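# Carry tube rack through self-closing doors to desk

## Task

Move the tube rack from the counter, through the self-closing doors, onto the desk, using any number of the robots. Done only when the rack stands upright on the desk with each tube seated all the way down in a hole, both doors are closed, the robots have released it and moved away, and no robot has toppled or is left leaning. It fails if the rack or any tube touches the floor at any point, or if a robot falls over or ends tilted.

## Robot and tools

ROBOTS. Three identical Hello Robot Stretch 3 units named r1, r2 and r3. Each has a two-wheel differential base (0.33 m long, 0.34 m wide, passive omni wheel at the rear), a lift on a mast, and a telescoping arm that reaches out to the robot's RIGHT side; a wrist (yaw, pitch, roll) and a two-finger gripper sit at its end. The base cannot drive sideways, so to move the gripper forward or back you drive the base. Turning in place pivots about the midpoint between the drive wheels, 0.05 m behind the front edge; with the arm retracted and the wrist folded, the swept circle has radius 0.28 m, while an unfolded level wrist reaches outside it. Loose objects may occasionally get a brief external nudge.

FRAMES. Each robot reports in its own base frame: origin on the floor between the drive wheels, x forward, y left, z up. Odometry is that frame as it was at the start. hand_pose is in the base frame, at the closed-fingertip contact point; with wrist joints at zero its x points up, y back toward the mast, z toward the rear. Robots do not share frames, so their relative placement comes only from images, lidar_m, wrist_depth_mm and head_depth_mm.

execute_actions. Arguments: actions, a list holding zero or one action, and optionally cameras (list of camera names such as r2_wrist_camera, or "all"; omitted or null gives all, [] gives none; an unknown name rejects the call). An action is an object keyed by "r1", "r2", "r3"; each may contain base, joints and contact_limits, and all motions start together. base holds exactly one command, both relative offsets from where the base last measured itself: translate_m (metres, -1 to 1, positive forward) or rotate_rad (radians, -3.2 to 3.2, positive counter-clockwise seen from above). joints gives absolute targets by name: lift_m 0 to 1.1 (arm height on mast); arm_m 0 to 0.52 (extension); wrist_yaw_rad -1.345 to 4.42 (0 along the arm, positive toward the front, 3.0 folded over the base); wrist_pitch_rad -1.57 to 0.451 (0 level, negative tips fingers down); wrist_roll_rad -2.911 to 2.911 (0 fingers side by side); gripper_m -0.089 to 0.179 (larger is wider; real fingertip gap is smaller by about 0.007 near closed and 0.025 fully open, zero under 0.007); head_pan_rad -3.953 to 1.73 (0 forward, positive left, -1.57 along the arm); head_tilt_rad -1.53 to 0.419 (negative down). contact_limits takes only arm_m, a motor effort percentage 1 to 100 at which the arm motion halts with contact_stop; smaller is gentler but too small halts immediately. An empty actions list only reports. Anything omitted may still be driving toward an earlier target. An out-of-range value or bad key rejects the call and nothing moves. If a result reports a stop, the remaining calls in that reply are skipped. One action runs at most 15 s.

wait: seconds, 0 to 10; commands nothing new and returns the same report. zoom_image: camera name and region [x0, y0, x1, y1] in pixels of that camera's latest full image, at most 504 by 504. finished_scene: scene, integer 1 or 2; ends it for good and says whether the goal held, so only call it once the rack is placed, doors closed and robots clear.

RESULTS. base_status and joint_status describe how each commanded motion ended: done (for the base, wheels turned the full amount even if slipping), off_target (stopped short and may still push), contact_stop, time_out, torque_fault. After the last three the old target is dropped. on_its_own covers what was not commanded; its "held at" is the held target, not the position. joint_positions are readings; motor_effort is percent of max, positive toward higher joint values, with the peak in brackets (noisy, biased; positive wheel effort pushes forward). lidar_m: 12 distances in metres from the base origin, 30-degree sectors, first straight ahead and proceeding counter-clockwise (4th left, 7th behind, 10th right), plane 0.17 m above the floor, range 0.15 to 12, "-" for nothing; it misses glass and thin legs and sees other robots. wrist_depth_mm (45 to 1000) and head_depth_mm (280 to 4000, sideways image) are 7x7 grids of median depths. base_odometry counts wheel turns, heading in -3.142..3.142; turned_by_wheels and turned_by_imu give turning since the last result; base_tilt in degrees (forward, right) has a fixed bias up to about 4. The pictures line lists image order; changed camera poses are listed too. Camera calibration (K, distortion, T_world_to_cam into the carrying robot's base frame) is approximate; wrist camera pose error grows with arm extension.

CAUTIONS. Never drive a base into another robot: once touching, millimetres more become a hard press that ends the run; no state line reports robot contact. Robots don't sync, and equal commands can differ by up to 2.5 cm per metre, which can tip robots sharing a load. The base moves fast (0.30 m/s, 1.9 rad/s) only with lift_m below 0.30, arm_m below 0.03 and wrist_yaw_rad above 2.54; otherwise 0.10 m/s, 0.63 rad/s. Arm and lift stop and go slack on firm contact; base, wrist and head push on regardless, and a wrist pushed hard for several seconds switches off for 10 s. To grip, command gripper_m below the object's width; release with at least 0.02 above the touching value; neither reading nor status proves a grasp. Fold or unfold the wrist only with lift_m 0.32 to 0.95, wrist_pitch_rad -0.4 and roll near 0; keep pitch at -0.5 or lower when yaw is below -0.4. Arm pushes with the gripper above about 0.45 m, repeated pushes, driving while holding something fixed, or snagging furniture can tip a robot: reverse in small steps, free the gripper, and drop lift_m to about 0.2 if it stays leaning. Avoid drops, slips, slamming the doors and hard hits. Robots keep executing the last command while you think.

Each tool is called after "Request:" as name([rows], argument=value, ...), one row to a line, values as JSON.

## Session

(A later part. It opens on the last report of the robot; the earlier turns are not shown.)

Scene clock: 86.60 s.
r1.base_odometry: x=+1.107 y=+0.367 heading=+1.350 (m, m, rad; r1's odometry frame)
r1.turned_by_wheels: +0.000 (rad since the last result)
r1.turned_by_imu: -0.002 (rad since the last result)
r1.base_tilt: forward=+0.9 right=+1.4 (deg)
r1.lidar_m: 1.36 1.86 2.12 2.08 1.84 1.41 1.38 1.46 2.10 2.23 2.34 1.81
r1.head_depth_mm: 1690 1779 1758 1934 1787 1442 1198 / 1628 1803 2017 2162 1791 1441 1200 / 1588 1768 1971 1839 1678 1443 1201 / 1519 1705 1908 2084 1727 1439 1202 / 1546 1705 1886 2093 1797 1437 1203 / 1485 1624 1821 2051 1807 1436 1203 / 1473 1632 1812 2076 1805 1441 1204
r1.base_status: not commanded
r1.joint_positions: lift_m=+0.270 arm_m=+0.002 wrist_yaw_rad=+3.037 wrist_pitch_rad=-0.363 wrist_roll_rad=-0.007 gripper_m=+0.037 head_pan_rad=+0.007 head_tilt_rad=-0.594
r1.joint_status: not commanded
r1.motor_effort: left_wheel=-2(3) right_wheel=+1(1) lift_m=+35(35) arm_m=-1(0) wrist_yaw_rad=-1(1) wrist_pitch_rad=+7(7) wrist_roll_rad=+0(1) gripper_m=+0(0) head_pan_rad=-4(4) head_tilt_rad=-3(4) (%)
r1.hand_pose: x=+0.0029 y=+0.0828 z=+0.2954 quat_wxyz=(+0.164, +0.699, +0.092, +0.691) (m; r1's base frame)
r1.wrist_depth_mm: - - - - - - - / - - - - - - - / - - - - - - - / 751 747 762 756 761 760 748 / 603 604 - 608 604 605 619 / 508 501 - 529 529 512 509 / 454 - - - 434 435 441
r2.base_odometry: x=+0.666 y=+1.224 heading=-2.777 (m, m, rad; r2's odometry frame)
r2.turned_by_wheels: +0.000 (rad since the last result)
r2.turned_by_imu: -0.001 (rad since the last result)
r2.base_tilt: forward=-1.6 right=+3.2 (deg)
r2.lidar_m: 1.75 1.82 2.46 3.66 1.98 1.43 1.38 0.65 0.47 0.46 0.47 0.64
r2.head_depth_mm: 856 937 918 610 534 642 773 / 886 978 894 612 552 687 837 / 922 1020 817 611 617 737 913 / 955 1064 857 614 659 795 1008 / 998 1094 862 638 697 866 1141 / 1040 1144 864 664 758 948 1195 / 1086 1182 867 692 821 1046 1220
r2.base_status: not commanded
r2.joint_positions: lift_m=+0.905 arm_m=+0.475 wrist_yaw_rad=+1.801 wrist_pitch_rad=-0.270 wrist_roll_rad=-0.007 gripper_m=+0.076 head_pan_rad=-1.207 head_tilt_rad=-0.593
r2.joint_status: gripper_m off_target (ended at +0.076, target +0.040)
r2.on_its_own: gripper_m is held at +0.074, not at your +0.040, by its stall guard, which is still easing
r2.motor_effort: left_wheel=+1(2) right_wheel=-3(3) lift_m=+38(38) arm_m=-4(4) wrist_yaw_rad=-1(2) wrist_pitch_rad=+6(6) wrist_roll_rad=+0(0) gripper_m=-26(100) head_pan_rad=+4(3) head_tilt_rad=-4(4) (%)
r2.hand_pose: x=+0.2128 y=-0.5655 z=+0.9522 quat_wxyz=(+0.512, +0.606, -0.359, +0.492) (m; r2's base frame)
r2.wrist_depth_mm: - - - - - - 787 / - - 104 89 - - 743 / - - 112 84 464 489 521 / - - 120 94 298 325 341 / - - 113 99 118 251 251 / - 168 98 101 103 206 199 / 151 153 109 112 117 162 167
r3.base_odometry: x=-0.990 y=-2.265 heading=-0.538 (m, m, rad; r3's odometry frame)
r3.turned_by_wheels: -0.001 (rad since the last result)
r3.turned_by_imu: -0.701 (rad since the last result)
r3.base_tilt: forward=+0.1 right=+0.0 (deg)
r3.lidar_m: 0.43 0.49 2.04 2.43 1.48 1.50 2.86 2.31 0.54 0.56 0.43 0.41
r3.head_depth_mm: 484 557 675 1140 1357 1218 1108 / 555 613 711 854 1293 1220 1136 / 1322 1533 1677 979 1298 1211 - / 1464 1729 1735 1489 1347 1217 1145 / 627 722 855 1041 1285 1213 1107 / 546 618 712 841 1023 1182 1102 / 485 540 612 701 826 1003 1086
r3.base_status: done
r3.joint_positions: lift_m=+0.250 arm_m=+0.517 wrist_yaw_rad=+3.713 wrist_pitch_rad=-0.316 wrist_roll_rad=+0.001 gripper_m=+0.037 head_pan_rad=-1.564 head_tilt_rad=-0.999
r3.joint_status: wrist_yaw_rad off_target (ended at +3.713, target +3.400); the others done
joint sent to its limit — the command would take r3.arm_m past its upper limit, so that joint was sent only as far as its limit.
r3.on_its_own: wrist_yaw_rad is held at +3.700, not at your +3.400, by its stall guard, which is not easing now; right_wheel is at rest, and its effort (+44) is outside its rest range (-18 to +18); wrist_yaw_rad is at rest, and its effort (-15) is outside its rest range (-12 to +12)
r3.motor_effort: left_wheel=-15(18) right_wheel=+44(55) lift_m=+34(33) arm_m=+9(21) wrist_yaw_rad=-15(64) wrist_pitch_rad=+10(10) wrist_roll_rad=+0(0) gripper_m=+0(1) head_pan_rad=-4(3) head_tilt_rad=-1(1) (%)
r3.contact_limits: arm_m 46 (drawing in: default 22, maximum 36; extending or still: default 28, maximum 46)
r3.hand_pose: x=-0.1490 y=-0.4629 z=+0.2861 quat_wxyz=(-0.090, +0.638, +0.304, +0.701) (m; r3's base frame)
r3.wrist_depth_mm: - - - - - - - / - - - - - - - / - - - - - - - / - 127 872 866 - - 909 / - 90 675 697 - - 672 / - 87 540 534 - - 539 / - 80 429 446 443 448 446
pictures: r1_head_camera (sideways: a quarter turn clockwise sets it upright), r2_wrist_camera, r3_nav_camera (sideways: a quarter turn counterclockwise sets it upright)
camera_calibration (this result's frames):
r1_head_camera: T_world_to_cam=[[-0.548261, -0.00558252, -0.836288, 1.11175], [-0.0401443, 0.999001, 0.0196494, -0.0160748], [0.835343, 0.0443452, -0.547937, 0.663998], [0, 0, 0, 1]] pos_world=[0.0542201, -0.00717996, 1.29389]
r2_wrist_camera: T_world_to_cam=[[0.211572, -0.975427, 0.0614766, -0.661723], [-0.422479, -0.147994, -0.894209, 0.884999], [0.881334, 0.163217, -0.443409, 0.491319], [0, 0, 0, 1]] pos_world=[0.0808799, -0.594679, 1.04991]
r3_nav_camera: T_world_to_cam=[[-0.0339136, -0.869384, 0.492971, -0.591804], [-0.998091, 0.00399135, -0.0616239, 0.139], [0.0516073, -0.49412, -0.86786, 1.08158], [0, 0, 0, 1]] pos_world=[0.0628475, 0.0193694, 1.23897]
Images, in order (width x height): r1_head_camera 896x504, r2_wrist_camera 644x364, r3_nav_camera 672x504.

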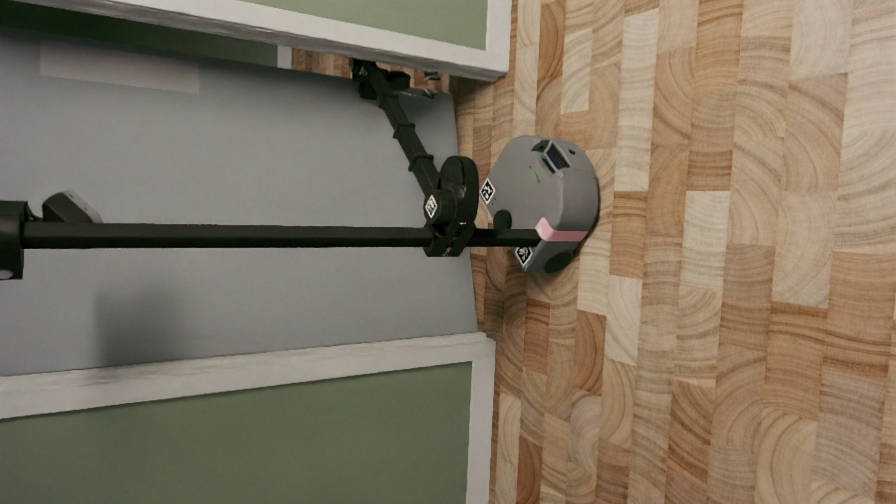

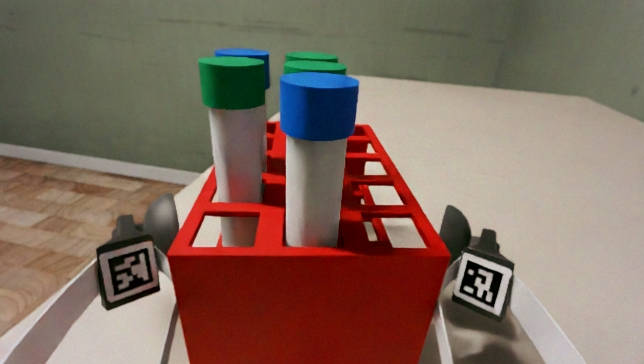

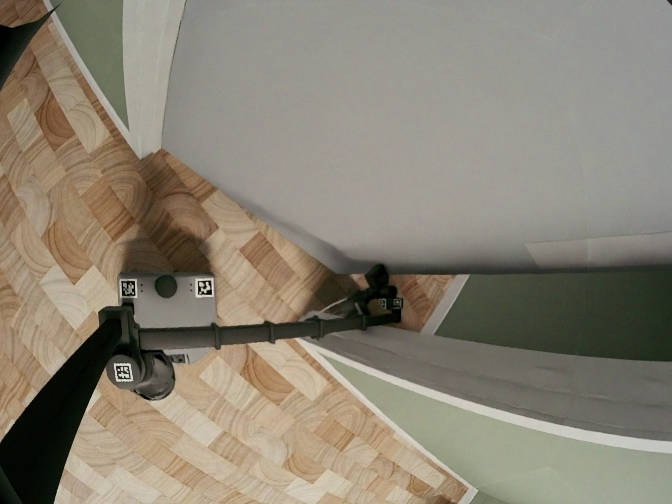

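Request:
execute_actions([
  {"r2":{"joints":{"gripper_m":0.15}},"r3":{"base":{"rotate_rad":-0.3},"joints":{"arm_m":0.35,"wrist_yaw_rad":3.2}}},
], cameras=["r3_nav_camera"])

Request:
execute_actions([
  {"r2":{"base":{"translate_m":-0.04},"joints":{"arm_m":0.485}},"r3":{"base":{"translate_m":0.25},"joints":{"arm_m":0.2,"lift_m":0.31}}},
], cameras=["r1_head_camera","r3_nav_camera","r2_wrist_camera"])

Scene clock: 89.47 s.
r1.base_odometry: x=+1.107 y=+0.367 heading=+1.350 (m, m, rad; r1's odometry frame)
r1.turned_by_wheels: +0.000 (rad since the last result)
r1.turned_by_imu: -0.001 (rad since the last result)
r1.base_tilt: forward=+1.0 right=+1.3 (deg)
r1.lidar_m: 1.38 1.86 2.13 2.08 1.84 1.41 1.38 1.46 2.10 2.23 2.34 1.81
r1.head_depth_mm: 1646 1741 1776 1935 1789 1435 1199 / 1617 1794 1982 2165 1787 1438 1200 / 1588 1759 1952 1902 1695 1437 1203 / 1198 1674 1905 2040 1713 1442 1199 / 1533 1704 1871 2095 1793 1441 1202 / 1493 1626 1815 2052 1802 1451 1210 / 1481 1636 1830 2069 1810 1443 1206
r1.base_status: not commanded
r1.joint_positions: lift_m=+0.270 arm_m=+0.002 wrist_yaw_rad=+3.037 wrist_pitch_rad=-0.363 wrist_roll_rad=-0.007 gripper_m=+0.037 head_pan_rad=+0.007 head_tilt_rad=-0.594
r1.joint_status: not commanded
r1.motor_effort: left_wheel=-3(2) right_wheel=+1(1) lift_m=+35(35) arm_m=+0(0) wrist_yaw_rad=+0(0) wrist_pitch_rad=+7(7) wrist_roll_rad=+1(1) gripper_m=+0(1) head_pan_rad=-2(3) head_tilt_rad=-3(4) (%)
r1.hand_pose: x=+0.0029 y=+0.0828 z=+0.2954 quat_wxyz=(+0.164, +0.699, +0.092, +0.691) (m; r1's base frame)
r1.wrist_depth_mm: - - - - - - - / - - - - - - - / - - - - - - - / 760 744 748 754 753 749 760 / 603 612 - 618 615 609 606 / 511 507 - 524 528 507 508 / 451 - - - 437 434 441
r2.base_odometry: x=+0.666 y=+1.224 heading=-2.777 (m, m, rad; r2's odometry frame)
r2.turned_by_wheels: +0.000 (rad since the last result)
r2.turned_by_imu: +0.000 (rad since the last result)
r2.base_tilt: forward=-1.6 right=+3.3 (deg)
r2.lidar_m: 1.75 1.81 2.46 3.66 1.98 1.44 1.38 0.66 0.47 0.45 0.47 0.63
r2.head_depth_mm: 858 944 918 609 534 642 775 / 886 979 895 611 552 687 836 / 921 1021 852 611 617 738 915 / 957 1065 856 614 658 798 1005 / 995 1095 862 637 697 868 1143 / 1042 1148 861 663 760 949 1191 / 1086 1181 865 692 822 1045 1216
r2.base_status: not commanded
r2.joint_positions: lift_m=+0.905 arm_m=+0.475 wrist_yaw_rad=+1.801 wrist_pitch_rad=-0.270 wrist_roll_rad=-0.007 gripper_m=+0.150 head_pan_rad=-1.207 head_tilt_rad=-0.593
r2.joint_status: all done
r2.motor_effort: left_wheel=+1(1) right_wheel=-3(4) lift_m=+38(38) arm_m=-4(4) wrist_yaw_rad=-2(1) wrist_pitch_rad=+6(6) wrist_roll_rad=+0(0) gripper_m=+1(90) head_pan_rad=+3(3) head_tilt_rad=-4(3) (%)
r2.hand_pose: x=+0.2128 y=-0.5655 z=+0.9522 quat_wxyz=(+0.512, +0.606, -0.359, +0.492) (m; r2's base frame)
r2.wrist_depth_mm: - - - - - - 801 / - - 104 89 - - 748 / - - 113 85 464 489 513 / - - 120 95 294 329 336 / - 233 113 100 175 257 250 / - 168 98 101 103 - 201 / 150 152 109 112 118 163 168
r3.base_odometry: x=-0.990 y=-2.265 heading=-0.837 (m, m, rad; r3's odometry frame)
r3.turned_by_wheels: -0.299 (rad since the last result)
r3.turned_by_imu: -0.050 (rad since the last result)
r3.base_tilt: forward=+0.1 right=+0.1 (deg)
r3.lidar_m: 0.40 0.46 2.02 2.33 1.59 1.50 2.90 2.34 0.56 0.53 0.39 0.38
r3.head_depth_mm: 493 565 686 1258 1358 1222 1109 / 553 618 720 886 1317 1221 1135 / 1295 1499 1671 1011 1283 1233 - / 1421 1631 1706 1551 1341 1214 1139 / 591 682 805 972 1255 1207 1098 / 513 581 665 783 950 1159 1101 / 453 505 569 652 761 915 1066
r3.base_status: done
r3.joint_positions: lift_m=+0.250 arm_m=+0.454 wrist_yaw_rad=+3.191 wrist_pitch_rad=-0.315 wrist_roll_rad=+0.001 gripper_m=+0.037 head_pan_rad=-1.565 head_tilt_rad=-0.999
r3.joint_status: arm_m contact_stop (moved -0.062 of -0.167); the others done
r3.on_its_own: arm_m is slack since a contact_stop, until your next command for it (your +0.350 is given up)
r3.motor_effort: left_wheel=+6(45) right_wheel=-16(100) lift_m=+33(34) arm_m=-1(26) wrist_yaw_rad=+9(47) wrist_pitch_rad=+10(11) wrist_roll_rad=+0(0) gripper_m=+0(0) head_pan_rad=-2(3) head_tilt_rad=-1(0) (%)
r3.hand_pose: x=-0.0329 y=-0.3633 z=+0.2863 quat_wxyz=(+0.094, +0.695, +0.128, +0.701) (m; r3's base frame)
r3.wrist_depth_mm: - - - - - - 565 / - - - - - - 587 / - - - - - - 593 / 884 872 - - 889 844 548 / 659 657 - - 671 670 474 / 523 529 - - 556 533 426 / 438 443 432 443 446 447 381
pictures: r3_nav_camera (sideways: a quarter turn counterclockwise sets it upright)
camera_calibration (this result's frames):
r3_nav_camera: T_world_to_cam=[[-0.0349742, -0.869223, 0.493182, -0.592073], [-0.998086, 0.00519322, -0.0616266, 0.139004], [0.051006, -0.494394, -0.86774, 1.08143], [0, 0, 0, 1]] pos_world=[0.0628711, 0.0192849, 1.23896]
Images, in order (width x height): r3_nav_camera 672x504.

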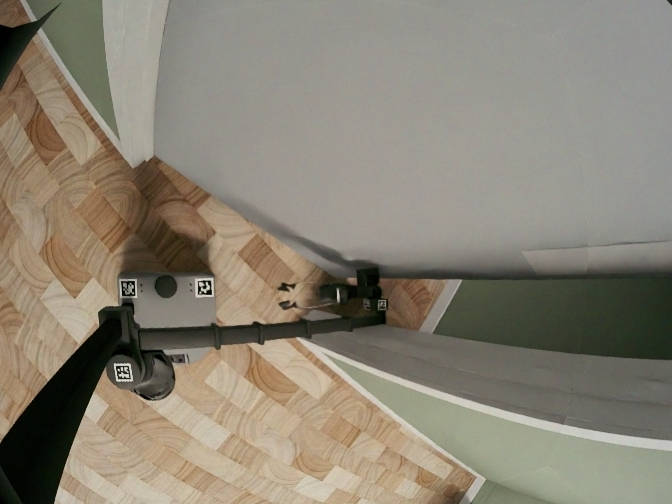

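not run: a stop came earlier in this reply.

Request:
execute_actions([
  {"r2":{"base":{"translate_m":-0.04},"joints":{"arm_m":0.485}},"r3":{"base":{"translate_m":0.2},"joints":{"lift_m":0.31}}},
], cameras=["r3_nav_camera","r2_wrist_camera"])

Request:
execute_actions([
  {"r2":{"joints":{"gripper_m":0.05}},"r3":{"base":{"translate_m":0.25}}},
], cameras=["r1_head_camera","r3_nav_camera","r2_wrist_camera"])

Scene clock: 93.27 s.
r1.base_odometry: x=+1.107 y=+0.367 heading=+1.350 (m, m, rad; r1's odometry frame)
r1.turned_by_wheels: +0.000 (rad since the last result)
r1.turned_by_imu: -0.001 (rad since the last result)
r1.base_tilt: forward=+0.9 right=+1.3 (deg)
r1.lidar_m: 1.54 1.85 2.13 2.08 1.84 1.41 1.38 1.46 2.09 2.22 2.35 1.80
r1.head_depth_mm: 1601 1713 1779 1925 1791 1433 1196 / 1588 1758 1933 2181 1795 1443 1195 / 1568 1740 1899 2123 1793 1442 1205 / 1529 1729 1894 1907 1768 1439 1198 / 1517 1646 1854 2052 1799 1441 1201 / 1484 1629 1813 2039 1788 1447 1201 / 1479 1629 1828 2065 1797 1439 1204
r1.base_status: not commanded
r1.joint_positions: lift_m=+0.270 arm_m=+0.002 wrist_yaw_rad=+3.037 wrist_pitch_rad=-0.363 wrist_roll_rad=-0.007 gripper_m=+0.037 head_pan_rad=+0.007 head_tilt_rad=-0.594
r1.joint_status: not commanded
r1.motor_effort: left_wheel=-3(1) right_wheel=+1(1) lift_m=+35(35) arm_m=+0(0) wrist_yaw_rad=+0(1) wrist_pitch_rad=+7(7) wrist_roll_rad=+0(1) gripper_m=+0(0) head_pan_rad=-3(3) head_tilt_rad=-4(4) (%)
r1.hand_pose: x=+0.0029 y=+0.0828 z=+0.2954 quat_wxyz=(+0.164, +0.699, +0.092, +0.691) (m; r1's base frame)
r1.wrist_depth_mm: - - - - - - - / - - - - - - - / - - - - - - - / 753 751 766 757 750 767 768 / 604 612 - 608 611 602 605 / 513 502 - 522 524 503 506 / 451 - - - 435 433 436
r2.base_odometry: x=+0.703 y=+1.238 heading=-2.777 (m, m, rad; r2's odometry frame)
r2.turned_by_wheels: +0.000 (rad since the last result)
r2.turned_by_imu: +0.000 (rad since the last result)
r2.base_tilt: forward=-1.6 right=+3.3 (deg)
r2.lidar_m: 1.79 1.86 2.51 3.66 1.93 1.39 1.34 0.66 0.47 0.46 0.47 0.64
r2.head_depth_mm: 858 941 - 620 534 643 775 / 887 978 896 611 551 687 836 / 921 1023 875 612 617 740 915 / 958 1064 816 621 660 796 1008 / 997 1092 858 637 707 866 1141 / 1041 1154 862 664 749 947 1190 / 1083 1186 865 692 822 1049 1217
r2.base_status: done
r2.joint_positions: lift_m=+0.905 arm_m=+0.485 wrist_yaw_rad=+1.801 wrist_pitch_rad=-0.270 wrist_roll_rad=-0.007 gripper_m=+0.150 head_pan_rad=-1.207 head_tilt_rad=-0.593
r2.joint_status: all done
r2.motor_effort: left_wheel=+1(3) right_wheel=-3(11) lift_m=+38(38) arm_m=+3(4) wrist_yaw_rad=-1(2) wrist_pitch_rad=+6(6) wrist_roll_rad=+0(0) gripper_m=+0(0) head_pan_rad=+3(3) head_tilt_rad=-3(3) (%)
r2.hand_pose: x=+0.2128 y=-0.5749 z=+0.9522 quat_wxyz=(+0.512, +0.606, -0.359, +0.492) (m; r2's base frame)
r2.wrist_depth_mm: - - - - - - 809 / - - - 126 - - 756 / - - - 134 459 489 515 / - - 151 136 301 327 339 / - 234 143 143 219 256 251 / - 175 160 156 185 - 199 / 149 151 155 158 161 163 168
r3.base_odometry: x=-0.856 y=-2.413 heading=-0.839 (m, m, rad; r3's odometry frame)
r3.turned_by_wheels: -0.002 (rad since the last result)
r3.turned_by_imu: -0.290 (rad since the last result)
r3.base_tilt: forward=+0.1 right=+0.1 (deg)
r3.lidar_m: 0.23 0.27 0.33 1.98 2.64 1.63 3.10 2.95 0.61 0.45 0.26 0.23
r3.head_depth_mm: 535 644 1644 1525 1361 1212 1105 / 555 644 773 1330 1351 1218 1137 / 1153 1298 864 1013 1310 1217 - / 1244 1467 1684 1576 1347 1215 1142 / 582 662 761 880 1088 1181 1102 / 457 502 559 629 715 836 992 / 375 406 441 482 533 596 674
r3.base_status: done
r3.joint_positions: lift_m=+0.310 arm_m=+0.444 wrist_yaw_rad=+3.193 wrist_pitch_rad=-0.315 wrist_roll_rad=+0.001 gripper_m=+0.037 head_pan_rad=-1.565 head_tilt_rad=-0.999
r3.joint_status: all done
r3.on_its_own: arm_m is slack since a contact_stop, until your next command for it (your +0.350 is given up); right_wheel is at rest, and its effort (+57) is outside its rest range (-18 to +18)
r3.motor_effort: left_wheel=-18(22) right_wheel=+57(76) lift_m=+38(49) arm_m=-1(4) wrist_yaw_rad=+7(10) wrist_pitch_rad=+10(10) wrist_roll_rad=+0(0) gripper_m=+0(0) head_pan_rad=-3(3) head_tilt_rad=-1(1) (%)
r3.hand_pose: x=-0.0335 y=-0.3532 z=+0.3461 quat_wxyz=(+0.093, +0.695, +0.129, +0.701) (m; r3's base frame)
r3.wrist_depth_mm: - - - - - 515 238 / - - - - - 471 228 / - - - - - 438 219 / 998 985 - - 900 405 210 / 741 757 - - 775 375 202 / 620 608 - - 635 351 194 / 505 511 496 478 510 325 189
pictures: r2_wrist_camera, r3_nav_camera (sideways: a quarter turn counterclockwise sets it upright)
camera_calibration (this result's frames):
r2_wrist_camera: T_world_to_cam=[[0.21157, -0.975428, 0.0614719, -0.670928], [-0.42248, -0.147989, -0.894209, 0.883605], [0.881333, 0.163217, -0.443409, 0.49286], [0, 0, 0, 1]] pos_world=[0.08088, -0.604121, 1.04991]
r3_nav_camera: T_world_to_cam=[[-0.0349743, -0.869223, 0.493182, -0.592073], [-0.998086, 0.00519333, -0.0616266, 0.139004], [0.051006, -0.494394, -0.86774, 1.08143], [0, 0, 0, 1]] pos_world=[0.0628711, 0.0192849, 1.23896]
Images, in order (width x height): r2_wrist_camera 644x364, r3_nav_camera 672x504.

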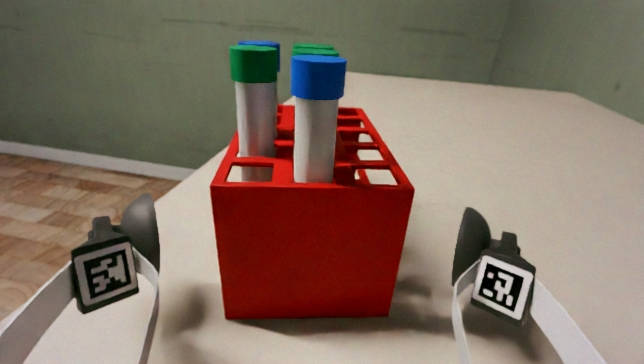

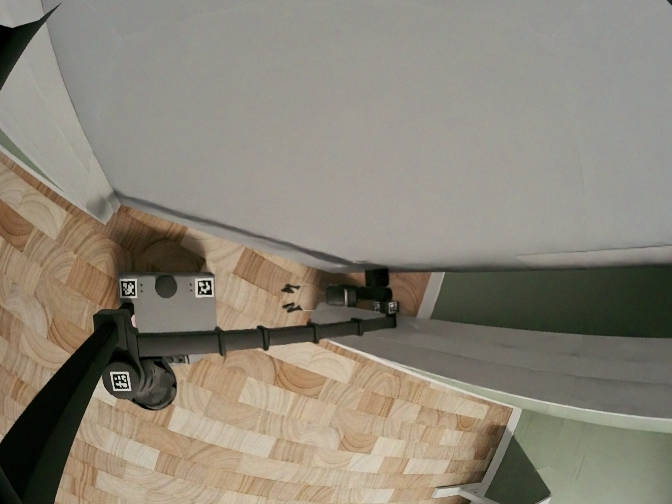

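Scene clock: 99.30 s.
r1.base_odometry: x=+1.107 y=+0.367 heading=+1.350 (m, m, rad; r1's odometry frame)
r1.turned_by_wheels: +0.000 (rad since the last result)
r1.turned_by_imu: -0.001 (rad since the last result)
r1.base_tilt: forward=+0.9 right=+1.4 (deg)
r1.lidar_m: 1.71 1.86 2.13 2.08 1.84 1.41 1.37 1.46 2.09 2.23 2.35 1.80
r1.head_depth_mm: 1464 1579 1728 1925 1783 1439 1197 / 1477 1625 1814 2053 1793 1442 1200 / 1487 1648 1805 2063 1792 1433 1205 / 1494 1661 1825 1993 1794 1444 1198 / 1489 1663 1818 2025 1800 1447 1201 / 1482 1618 1815 2055 1803 1437 1203 / 1474 1632 1826 2088 1805 1447 1205
r1.base_status: not commanded
r1.joint_positions: lift_m=+0.270 arm_m=+0.002 wrist_yaw_rad=+3.037 wrist_pitch_rad=-0.363 wrist_roll_rad=-0.007 gripper_m=+0.037 head_pan_rad=+0.007 head_tilt_rad=-0.594
r1.joint_status: not commanded
r1.motor_effort: left_wheel=-3(2) right_wheel=+1(1) lift_m=+35(35) arm_m=-1(1) wrist_yaw_rad=+0(0) wrist_pitch_rad=+7(7) wrist_roll_rad=+1(1) gripper_m=+0(0) head_pan_rad=-3(3) head_tilt_rad=-3(3) (%)
r1.hand_pose: x=+0.0029 y=+0.0828 z=+0.2954 quat_wxyz=(+0.164, +0.699, +0.092, +0.691) (m; r1's base frame)
r1.wrist_depth_mm: - - - - - - - / - - - - - - - / - - - - - - - / 754 768 746 773 754 734 753 / 604 613 - 603 606 606 610 / 507 509 - 521 533 505 510 / 451 - - - 436 437 441
r2.base_odometry: x=+0.703 y=+1.238 heading=-2.777 (m, m, rad; r2's odometry frame)
r2.turned_by_wheels: +0.000 (rad since the last result)
r2.turned_by_imu: +0.000 (rad since the last result)
r2.base_tilt: forward=-1.6 right=+3.3 (deg)
r2.lidar_m: 1.79 1.85 2.52 3.66 1.93 1.39 1.34 0.66 0.47 0.46 0.47 0.63
r2.head_depth_mm: 855 939 - 631 534 643 773 / 886 979 894 621 553 688 840 / 923 1023 852 611 618 737 917 / 956 1066 626 620 659 797 1009 / 996 1096 862 638 706 866 1146 / 1040 1151 862 663 747 952 1188 / 1084 1182 865 693 820 1049 1219
r2.base_status: not commanded
r2.joint_positions: lift_m=+0.905 arm_m=+0.485 wrist_yaw_rad=+1.801 wrist_pitch_rad=-0.270 wrist_roll_rad=-0.007 gripper_m=+0.051 head_pan_rad=-1.207 head_tilt_rad=-0.593
r2.joint_status: all done
r2.motor_effort: left_wheel=+2(2) right_wheel=-3(3) lift_m=+39(38) arm_m=+3(4) wrist_yaw_rad=-1(1) wrist_pitch_rad=+6(7) wrist_roll_rad=+0(0) gripper_m=-18(95) head_pan_rad=+2(2) head_tilt_rad=-3(4) (%)
r2.hand_pose: x=+0.2128 y=-0.5750 z=+0.9522 quat_wxyz=(+0.512, +0.606, -0.359, +0.492) (m; r2's base frame)
r2.wrist_depth_mm: - - - - - - 787 / - - 144 119 - - 738 / - - - 175 461 488 515 / - - 149 131 310 327 338 / - 233 135 138 143 246 250 / - 179 151 151 157 198 201 / 154 151 155 157 160 163 167
r3.base_odometry: x=-0.689 y=-2.599 heading=-0.839 (m, m, rad; r3's odometry frame)
r3.turned_by_wheels: +0.000 (rad since the last result)
r3.turned_by_imu: -0.506 (rad since the last result)
r3.base_tilt: forward=+0.1 right=+0.0 (deg)
r3.lidar_m: - - 0.15 0.26 1.94 2.60 1.73 3.21 2.53 0.33 0.15 -
r3.head_depth_mm: 2248 1904 1667 1476 1323 1210 1103 / 2227 1913 1666 1478 1331 1201 1129 / 638 1828 1624 1477 1324 1204 - / 599 706 863 1156 1306 1199 - / 380 416 458 510 574 658 759 / - 299 309 316 331 339 356 / - - - - - - -
r3.base_status: done
r3.joint_positions: lift_m=+0.310 arm_m=+0.443 wrist_yaw_rad=+3.203 wrist_pitch_rad=-0.315 wrist_roll_rad=+0.001 gripper_m=+0.037 head_pan_rad=-1.431 head_tilt_rad=-1.047
r3.joint_status: not commanded
r3.on_its_own: arm_m is slack since a contact_stop, until your next command for it (your +0.350 is given up)
r3.motor_effort: left_wheel=+10(17) right_wheel=+13(59) lift_m=+37(38) arm_m=-1(0) wrist_yaw_rad=-4(10) wrist_pitch_rad=+10(10) wrist_roll_rad=+0(0) gripper_m=+0(0) head_pan_rad=-73(83) head_tilt_rad=+28(28) (%)
r3.hand_pose: x=-0.0357 y=-0.3521 z=+0.3461 quat_wxyz=(+0.090, +0.695, +0.133, +0.701) (m; r3's base frame)
r3.wrist_depth_mm: - - - 705 399 202 135 / - - - 764 398 202 136 / - - - - 399 200 136 / 999 - - - 394 202 135 / 766 761 - - 392 202 136 / 606 607 - - 309 201 135 / 507 514 495 480 447 201 135
pictures: r1_head_camera (sideways: a quarter turn clockwise sets it upright), r2_wrist_camera, r3_nav_camera (sideways: a quarter turn counterclockwise sets it upright)
camera_calibration (this result's frames):
r1_head_camera: T_world_to_cam=[[-0.548261, -0.00558245, -0.836289, 1.11175], [-0.0401441, 0.999001, 0.0196494, -0.0160748], [0.835343, 0.0443451, -0.547937, 0.663997], [0, 0, 0, 1]] pos_world=[0.0542201, -0.00717996, 1.29389]
r2_wrist_camera: T_world_to_cam=[[0.211471, -0.975449, 0.0614714, -0.670946], [-0.422594, -0.147964, -0.894159, 0.883563], [0.881303, 0.163111, -0.443509, 0.492896], [0, 0, 0, 1]] pos_world=[0.0808834, -0.604135, 1.04989]
r3_nav_camera: T_world_to_cam=[[0.0850628, -0.888458, 0.451006, -0.537866], [-0.990179, -0.125783, -0.0610316, 0.138177], [0.110953, -0.441385, -0.890432, 1.11055], [0, 0, 0, 1]] pos_world=[0.0593539, 0.029687, 1.23988]
Images, in order (width x height): r1_head_camera 896x504, r2_wrist_camera 644x364, r3_nav_camera 672x504.

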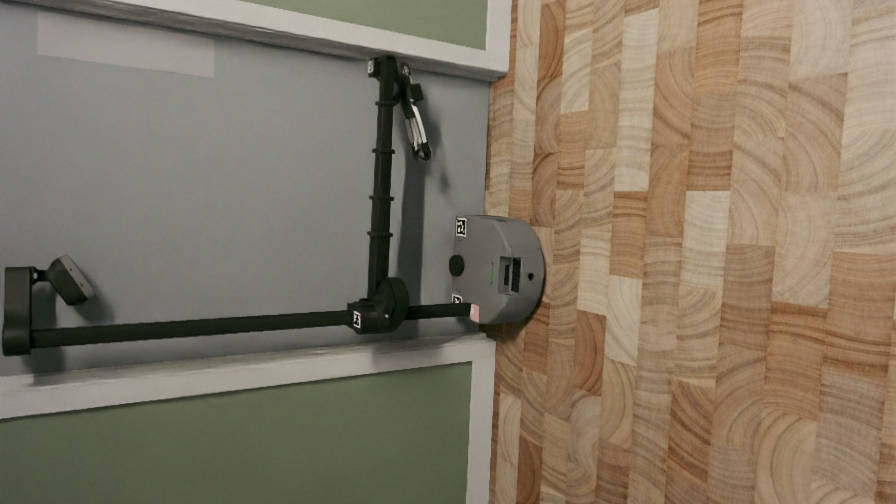

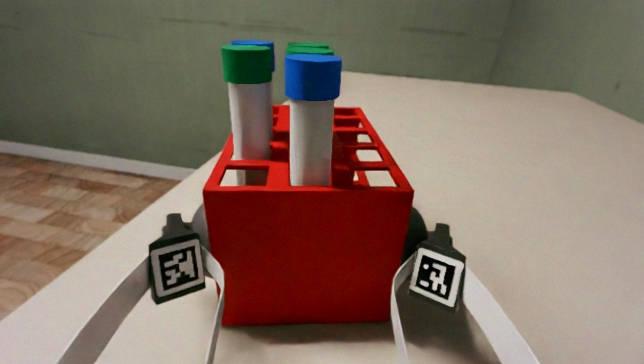

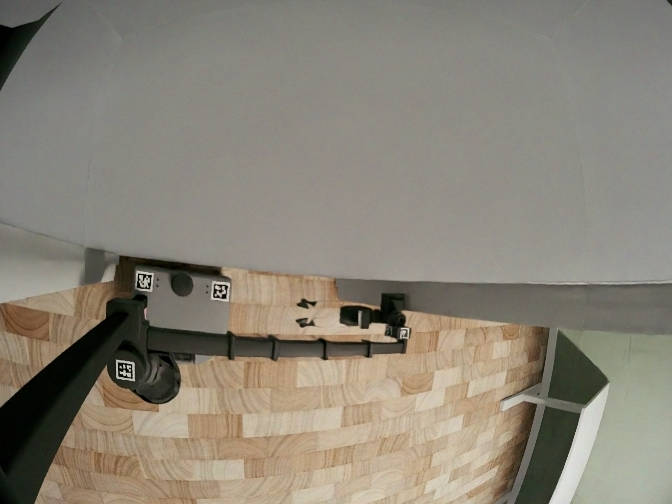

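Request:
execute_actions([
  {"r2":{"joints":{"lift_m":0.97}},"r3":{"base":{"translate_m":-0.22},"joints":{"arm_m":0,"lift_m":0.25,"wrist_yaw_rad":3.3,"head_pan_rad":-1.57,"head_tilt_rad":-1}}},
], cameras=["r2_wrist_camera"])

Request:
execute_actions([
  {"r2":{"joints":{"arm_m":0.0,"wrist_yaw_rad":1.7}},"r3":{"base":{"rotate_rad":1.55}}},
], cameras=[])

Request:
execute_actions([
  {"r2":{"base":{"rotate_rad":1.2}},"r3":{"base":{"translate_m":-0.33}}},
], cameras=["r2_wrist_camera","r3_nav_camera","r1_head_camera"])

Scene clock: 105.53 s.
r1.base_odometry: x=+1.107 y=+0.367 heading=+1.350 (m, m, rad; r1's odometry frame)
r1.turned_by_wheels: +0.000 (rad since the last result)
r1.turned_by_imu: -0.001 (rad since the last result)
r1.base_tilt: forward=+1.0 right=+1.3 (deg)
r1.lidar_m: 1.50 1.86 2.13 2.08 1.84 1.41 1.38 1.45 2.10 2.23 2.34 1.81
r1.head_depth_mm: 1464 1580 1751 1918 1787 1432 1200 / 1466 1629 1820 2060 1794 1433 1199 / 1483 1645 1832 2062 1793 1437 1198 / 1505 1666 1856 1971 1697 1446 1201 / 1253 1644 1845 1826 1712 1438 1202 / 1447 1622 1816 2052 1796 1440 1203 / 1475 1637 1833 2081 1804 1453 1205
r1.base_status: not commanded
r1.joint_positions: lift_m=+0.270 arm_m=+0.002 wrist_yaw_rad=+3.037 wrist_pitch_rad=-0.363 wrist_roll_rad=-0.007 gripper_m=+0.037 head_pan_rad=+0.007 head_tilt_rad=-0.594
r1.joint_status: not commanded
r1.motor_effort: left_wheel=-2(3) right_wheel=+1(1) lift_m=+35(35) arm_m=-1(1) wrist_yaw_rad=+1(0) wrist_pitch_rad=+7(7) wrist_roll_rad=+0(1) gripper_m=+0(0) head_pan_rad=-4(3) head_tilt_rad=-4(3) (%)
r1.hand_pose: x=+0.0029 y=+0.0828 z=+0.2954 quat_wxyz=(+0.164, +0.699, +0.092, +0.691) (m; r1's base frame)
r1.wrist_depth_mm: - - - - - - - / - - - - - - - / - - - - - - - / 749 757 752 748 770 756 742 / 599 601 - 603 610 602 602 / 512 509 - 530 521 500 512 / 450 - - - 434 435 440
r2.base_odometry: x=+0.703 y=+1.238 heading=-2.777 (m, m, rad; r2's odometry frame)
r2.turned_by_wheels: +0.000 (rad since the last result)
r2.turned_by_imu: -0.001 (rad since the last result)
r2.base_tilt: forward=-1.6 right=+3.3 (deg)
r2.lidar_m: 1.79 1.85 2.51 3.63 1.93 1.39 1.34 0.66 0.48 0.46 0.47 0.64
r2.head_depth_mm: 857 927 772 631 533 643 775 / 885 975 775 631 552 688 840 / 919 1018 777 634 618 742 917 / 957 1060 581 613 659 799 1011 / 994 1096 820 636 706 866 1146 / 1038 1149 866 663 751 948 1193 / 1085 1184 866 692 822 1050 1218
r2.base_status: not commanded
r2.joint_positions: lift_m=+0.970 arm_m=+0.485 wrist_yaw_rad=+1.801 wrist_pitch_rad=-0.278 wrist_roll_rad=-0.007 gripper_m=+0.051 head_pan_rad=-1.207 head_tilt_rad=-0.593
r2.joint_status: all done
r2.motor_effort: left_wheel=+2(1) right_wheel=-3(3) lift_m=+49(52) arm_m=+3(3) wrist_yaw_rad=-1(1) wrist_pitch_rad=+9(9) wrist_roll_rad=+0(0) gripper_m=-18(18) head_pan_rad=+3(3) head_tilt_rad=-4(4) (%)
r2.hand_pose: x=+0.2122 y=-0.5751 z=+1.0151 quat_wxyz=(+0.513, +0.608, -0.356, +0.490) (m; r2's base frame)
r2.wrist_depth_mm: - - - - - - 766 / - - - - - - 742 / - - - 208 655 678 667 / - - 155 137 427 468 483 / - - 139 141 146 353 361 / - - 146 148 153 288 290 / - 223 216 215 228 236 242
r3.base_odometry: x=-0.836 y=-2.436 heading=-0.839 (m, m, rad; r3's odometry frame)
r3.turned_by_wheels: +0.000 (rad since the last result)
r3.turned_by_imu: +0.003 (rad since the last result)
r3.base_tilt: forward=+0.2 right=+0.0 (deg)
r3.lidar_m: 0.30 0.31 0.33 0.77 1.93 2.59 1.51 2.99 2.99 0.93 0.43 0.31
r3.head_depth_mm: 2444 2020 1737 1524 1358 1216 1105 / 2305 2034 1729 1518 1345 1219 1139 / 2438 2026 1751 1517 1347 1224 - / 2413 2019 1735 1516 1355 1217 - / 2342 1973 1729 1519 1341 1217 1100 / 1316 1280 1239 1210 1306 1210 1097 / 797 751 851 983 1010 987 965
r3.base_status: done
r3.joint_positions: lift_m=+0.250 arm_m=+0.000 wrist_yaw_rad=+3.298 wrist_pitch_rad=-0.315 wrist_roll_rad=+0.001 gripper_m=+0.037 head_pan_rad=-1.563 head_tilt_rad=-1.001
r3.joint_status: all done
r3.motor_effort: left_wheel=+1(8) right_wheel=+0(11) lift_m=+27(29) arm_m=-6(6) wrist_yaw_rad=+2(3) wrist_pitch_rad=+10(10) wrist_roll_rad=+0(0) gripper_m=+0(0) head_pan_rad=-2(73) head_tilt_rad=+0(28) (%)
r3.hand_pose: x=-0.0580 y=+0.0879 z=+0.2865 quat_wxyz=(+0.057, +0.687, +0.165, +0.705) (m; r3's base frame)
r3.wrist_depth_mm: - - - - - 543 336 / - - - - - 527 315 / - - - - - 522 311 / 870 845 872 890 827 513 326 / 663 653 673 - 661 501 342 / 520 522 554 - 555 474 369 / 439 - - - - 433 402
pictures: r2_wrist_camera
camera_calibration (this result's frames):
r2_wrist_camera: T_world_to_cam=[[0.211922, -0.975344, 0.0615963, -0.674984], [-0.429143, -0.149499, -0.890779, 0.936532], [0.878024, 0.162342, -0.450244, 0.528488], [0, 0, 0, 1]] pos_world=[0.0809246, -0.604126, 1.11377]
Images, in order (width x height): r2_wrist_camera 644x364.

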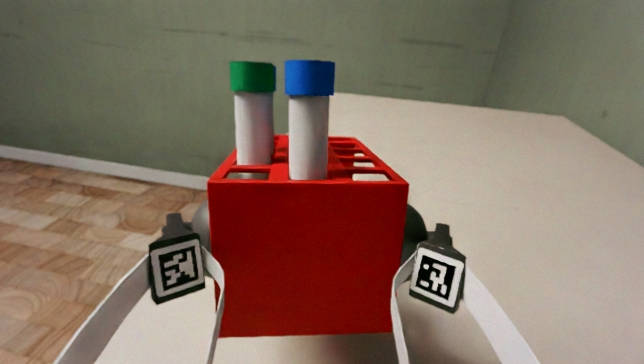

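Scene clock: 110.27 s.
r1.base_odometry: x=+1.107 y=+0.367 heading=+1.350 (m, m, rad; r1's odometry frame)
r1.turned_by_wheels: +0.000 (rad since the last result)
r1.turned_by_imu: -0.001 (rad since the last result)
r1.base_tilt: forward=+0.9 right=+1.4 (deg)
r1.lidar_m: 1.39 1.85 2.13 2.08 1.85 1.41 1.38 1.46 2.09 2.23 2.35 1.81
r1.head_depth_mm: 1469 1584 1745 1936 1782 1443 1198 / 1478 1630 1806 2039 1811 1441 1197 / 1491 1647 1836 2033 1768 1443 1199 / 1459 1637 1815 1795 1734 1437 1204 / 1482 1679 1879 2080 1777 1446 1206 / 1474 1627 1811 2057 1805 1447 1205 / 1474 1630 1832 2089 1810 1445 1204
r1.base_status: not commanded
r1.joint_positions: lift_m=+0.270 arm_m=+0.002 wrist_yaw_rad=+3.037 wrist_pitch_rad=-0.363 wrist_roll_rad=-0.007 gripper_m=+0.037 head_pan_rad=+0.007 head_tilt_rad=-0.594
r1.joint_status: not commanded
r1.motor_effort: left_wheel=-3(2) right_wheel=+1(1) lift_m=+35(35) arm_m=-1(1) wrist_yaw_rad=+0(1) wrist_pitch_rad=+7(7) wrist_roll_rad=+1(1) gripper_m=+0(1) head_pan_rad=-3(3) head_tilt_rad=-4(3) (%)
r1.hand_pose: x=+0.0029 y=+0.0828 z=+0.2954 quat_wxyz=(+0.164, +0.699, +0.092, +0.691) (m; r1's base frame)
r1.wrist_depth_mm: - - - - - - - / - - - - - - - / - - - - - - - / 756 755 741 757 756 750 745 / 597 608 - 601 613 599 602 / 499 507 - 526 525 507 512 / 449 - - - 436 435 437
r2.base_odometry: x=+0.703 y=+1.238 heading=-2.777 (m, m, rad; r2's odometry frame)
r2.turned_by_wheels: +0.000 (rad since the last result)
r2.turned_by_imu: +0.000 (rad since the last result)
r2.base_tilt: forward=-1.6 right=+3.3 (deg)
r2.lidar_m: 1.79 1.86 2.52 3.67 1.93 1.39 1.34 0.66 0.48 0.46 0.47 0.64
r2.head_depth_mm: 857 942 849 631 533 644 - / 890 979 852 633 553 688 - / 920 1023 856 634 618 710 - / 957 1064 856 636 651 - - / 994 1095 863 639 704 - - / 1041 1145 865 663 748 950 1216 / 1086 1182 867 692 823 1010 1215
r2.base_status: not commanded
r2.joint_positions: lift_m=+0.970 arm_m=+0.003 wrist_yaw_rad=+1.702 wrist_pitch_rad=-0.278 wrist_roll_rad=-0.007 gripper_m=+0.051 head_pan_rad=-1.207 head_tilt_rad=-0.593
r2.joint_status: all done
joint sent to its limit — the command would take r2.arm_m past its lower limit, so that joint was sent only as far as its limit.
r2.motor_effort: left_wheel=+1(1) right_wheel=-3(3) lift_m=+49(49) arm_m=-4(4) wrist_yaw_rad=-2(6) wrist_pitch_rad=+9(9) wrist_roll_rad=+0(0) gripper_m=-18(19) head_pan_rad=+3(3) head_tilt_rad=-4(3) (%)
r2.hand_pose: x=+0.2164 y=-0.1169 z=+1.0151 quat_wxyz=(+0.537, +0.589, -0.386, +0.464) (m; r2's base frame)
r2.wrist_depth_mm: - - - - - - - / - - - - - - - / - - - 208 - 782 730 / - - 154 137 - 689 492 / - - 139 141 145 658 409 / - - 146 148 153 609 412 / - - - - - 618 404
r3.base_odometry: x=-0.836 y=-2.436 heading=+0.711 (m, m, rad; r3's odometry frame)
r3.turned_by_wheels: +1.550 (rad since the last result)
r3.turned_by_imu: +1.528 (rad since the last result)
r3.base_tilt: forward=+0.2 right=+0.0 (deg)
r3.lidar_m: 0.70 1.91 2.53 1.51 2.96 3.01 1.07 0.44 0.31 0.30 0.30 0.33
r3.head_depth_mm: - 303 372 482 683 1173 1110 / - 304 367 474 668 1133 1134 / - 301 364 467 656 1044 - / - 301 359 461 643 1047 - / - 299 356 454 630 1021 1096 / - 296 351 447 619 994 1102 / - 295 347 442 606 829 1076
r3.base_status: done
r3.joint_positions: lift_m=+0.250 arm_m=+0.000 wrist_yaw_rad=+3.298 wrist_pitch_rad=-0.315 wrist_roll_rad=+0.001 gripper_m=+0.037 head_pan_rad=-1.563 head_tilt_rad=-1.001
r3.joint_status: not commanded
r3.motor_effort: left_wheel=-1(6) right_wheel=+3(16) lift_m=+28(27) arm_m=-5(5) wrist_yaw_rad=+2(2) wrist_pitch_rad=+10(10) wrist_roll_rad=+0(0) gripper_m=+0(0) head_pan_rad=-3(3) head_tilt_rad=+0(1) (%)
r3.hand_pose: x=-0.0580 y=+0.0879 z=+0.2865 quat_wxyz=(+0.057, +0.687, +0.165, +0.705) (m; r3's base frame)
r3.wrist_depth_mm: - - - - - - - / - - - - - - - / - - - - - - - / 852 840 888 877 884 884 883 / 645 658 680 - 663 659 678 / 531 524 547 - 549 542 536 / 441 - - - - 444 444
pictures: none
No camera images: the call's "cameras" was empty. Leave "cameras" out to get every camera's image.

Scene clock: 113.13 s.
r1.base_odometry: x=+1.107 y=+0.367 heading=+1.350 (m, m, rad; r1's odometry frame)
r1.turned_by_wheels: +0.000 (rad since the last result)
r1.turned_by_imu: -0.001 (rad since the last result)
r1.base_tilt: forward=+0.9 right=+1.3 (deg)
r1.lidar_m: 1.37 1.86 2.14 2.09 1.83 1.41 1.38 1.46 2.10 2.23 2.35 1.80
r1.head_depth_mm: 1464 1571 1745 1919 1789 1432 1197 / 1184 1608 1772 1610 1698 1447 1201 / 1485 1649 1849 2001 1731 1440 1199 / 1507 1660 1854 2078 1793 1440 1206 / 1519 1681 1861 2093 1800 1443 1202 / 1486 1627 1805 2065 1801 1442 1204 / 1470 1640 1834 2078 1806 1455 1206
r1.base_status: not commanded
r1.joint_positions: lift_m=+0.270 arm_m=+0.002 wrist_yaw_rad=+3.037 wrist_pitch_rad=-0.363 wrist_roll_rad=-0.007 gripper_m=+0.037 head_pan_rad=+0.007 head_tilt_rad=-0.594
r1.joint_status: not commanded
r1.motor_effort: left_wheel=-3(3) right_wheel=+1(1) lift_m=+35(35) arm_m=+0(0) wrist_yaw_rad=+1(1) wrist_pitch_rad=+7(8) wrist_roll_rad=+1(0) gripper_m=+1(0) head_pan_rad=-3(4) head_tilt_rad=-4(4) (%)
r1.hand_pose: x=+0.0029 y=+0.0828 z=+0.2954 quat_wxyz=(+0.164, +0.699, +0.092, +0.691) (m; r1's base frame)
r1.wrist_depth_mm: - - - - - - - / - - - - - - - / - - - - - - - / 750 747 761 753 755 755 756 / 605 616 - 606 599 606 605 / 512 499 - 523 524 512 510 / 452 - - - 433 439 438
r2.base_odometry: x=+0.703 y=+1.238 heading=-1.577 (m, m, rad; r2's odometry frame)
r2.turned_by_wheels: +1.200 (rad since the last result)
r2.turned_by_imu: +1.213 (rad since the last result)
r2.base_tilt: forward=-1.6 right=+3.2 (deg)
r2.lidar_m: 2.98 3.39 1.68 1.35 1.34 0.57 0.46 0.46 0.50 0.76 1.79 1.95
r2.head_depth_mm: 1513 1671 1898 2043 1699 1400 - / 1514 1692 1906 2058 1707 1411 - / 1518 1688 1912 2067 1704 1444 - / 1530 1688 1902 2064 1705 - - / 1526 1700 1910 2070 1707 - - / 1531 1703 1916 2078 1711 1421 1239 / 1535 1708 1937 2082 1717 1389 1217
r2.base_status: done
r2.joint_positions: lift_m=+0.970 arm_m=+0.003 wrist_yaw_rad=+1.702 wrist_pitch_rad=-0.278 wrist_roll_rad=-0.007 gripper_m=+0.051 head_pan_rad=-1.207 head_tilt_rad=-0.593
r2.joint_status: not commanded
r2.motor_effort: left_wheel=-3(6) right_wheel=+4(8) lift_m=+49(49) arm_m=-4(4) wrist_yaw_rad=-2(2) wrist_pitch_rad=+9(9) wrist_roll_rad=+0(0) gripper_m=-18(18) head_pan_rad=+3(3) head_tilt_rad=-4(4) (%)
r2.hand_pose: x=+0.2164 y=-0.1169 z=+1.0151 quat_wxyz=(+0.537, +0.589, -0.386, +0.464) (m; r2's base frame)
r2.wrist_depth_mm: - - - - - - - / - - - - - - - / - - - 208 - - - / - - 153 137 - - - / - - 138 141 146 - - / - - 146 148 153 - - / - - - - - - -
r3.base_odometry: x=-1.086 y=-2.651 heading=+0.711 (m, m, rad; r3's odometry frame)
r3.turned_by_wheels: +0.000 (rad since the last result)
r3.turned_by_imu: +0.001 (rad since the last result)
r3.base_tilt: forward=+0.1 right=+0.0 (deg)
r3.lidar_m: 0.76 2.26 2.98 1.49 2.97 2.68 1.15 0.40 0.33 0.31 0.32 0.42
r3.head_depth_mm: 286 323 397 515 729 966 1110 / 287 320 393 506 714 1163 1132 / 284 318 388 500 702 1119 - / - 315 384 492 687 1124 - / - 312 380 486 672 1094 1100 / - 309 376 479 659 1064 1103 / - 306 372 473 648 1031 1094
r3.base_status: done
r3.joint_positions: lift_m=+0.250 arm_m=+0.000 wrist_yaw_rad=+3.298 wrist_pitch_rad=-0.315 wrist_roll_rad=+0.001 gripper_m=+0.037 head_pan_rad=-1.564 head_tilt_rad=-1.001
r3.joint_status: not commanded
r3.motor_effort: left_wheel=-1(8) right_wheel=+3(8) lift_m=+27(27) arm_m=-5(5) wrist_yaw_rad=+1(2) wrist_pitch_rad=+10(10) wrist_roll_rad=+0(0) gripper_m=+0(0) head_pan_rad=-4(4) head_tilt_rad=+1(0) (%)
r3.hand_pose: x=-0.0581 y=+0.0879 z=+0.2865 quat_wxyz=(+0.056, +0.687, +0.166, +0.705) (m; r3's base frame)
r3.wrist_depth_mm: - - - - - - - / - - - - - - - / - - - - - - - / 853 847 859 869 856 899 895 / 648 643 670 - 658 665 663 / 526 528 556 - 555 531 534 / 441 - - - - 447 447
pictures: r1_head_camera (sideways: a quarter turn clockwise sets it upright), r2_wrist_camera, r3_nav_camera (sideways: a quarter turn counterclockwise sets it upright)
camera_calibration (this result's frames):
r1_head_camera: T_world_to_cam=[[-0.548261, -0.00558247, -0.836289, 1.11175], [-0.0401442, 0.999001, 0.0196494, -0.0160748], [0.835343, 0.0443451, -0.547937, 0.663997], [0, 0, 0, 1]] pos_world=[0.0542201, -0.00717996, 1.29389]
r2_wrist_camera: T_world_to_cam=[[0.114562, -0.991505, 0.0615977, -0.209781], [-0.441822, -0.106389, -0.890772, 1.01463], [0.889758, 0.0748335, -0.450256, 0.437615], [0, 0, 0, 1]] pos_world=[0.0829478, -0.132801, 1.11377]
r3_nav_camera: T_world_to_cam=[[-0.0336606, -0.870175, 0.491591, -0.590008], [-0.998093, 0.00380525, -0.0616065, 0.138977], [0.0517378, -0.492728, -0.868644, 1.0826], [0, 0, 0, 1]] pos_world=[0.0628412, 0.0194854, 1.23899]
Images, in order (width x height): r1_head_camera 896x504, r2_wrist_camera 644x364, r3_nav_camera 672x504.

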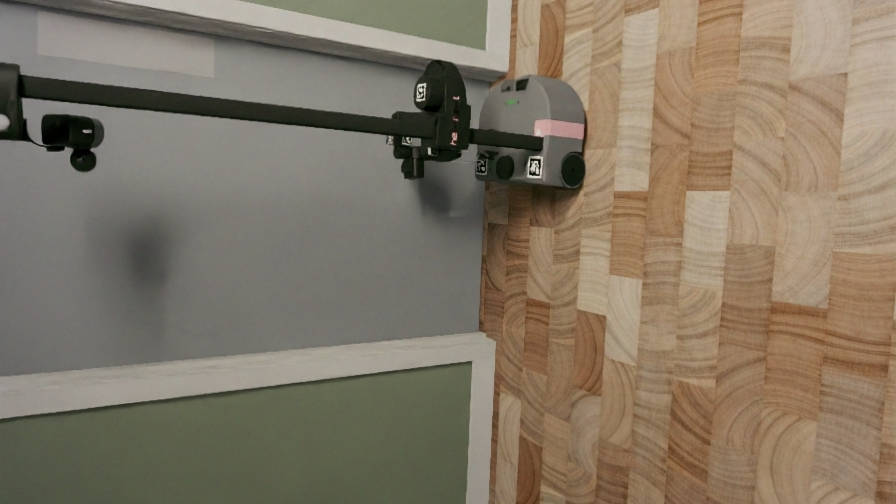

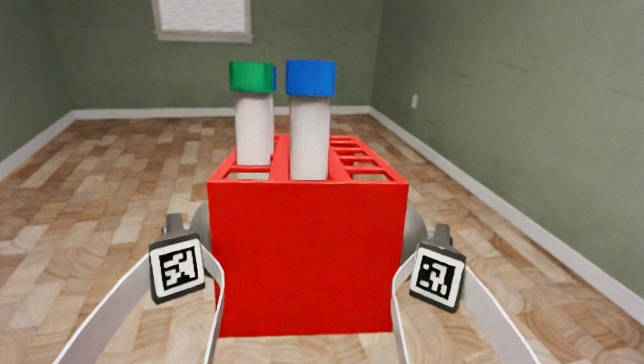

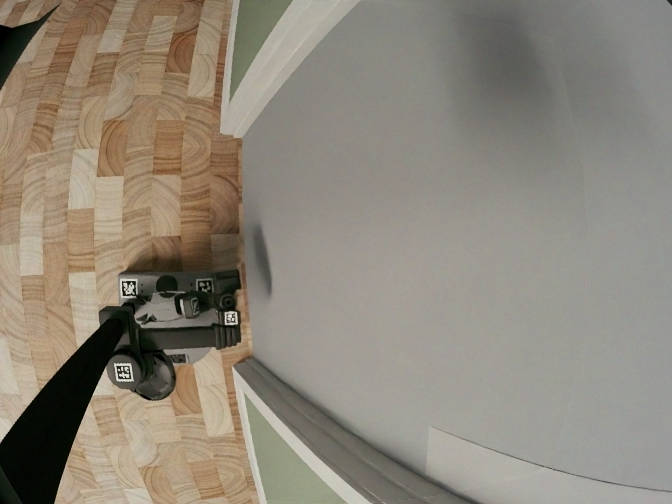

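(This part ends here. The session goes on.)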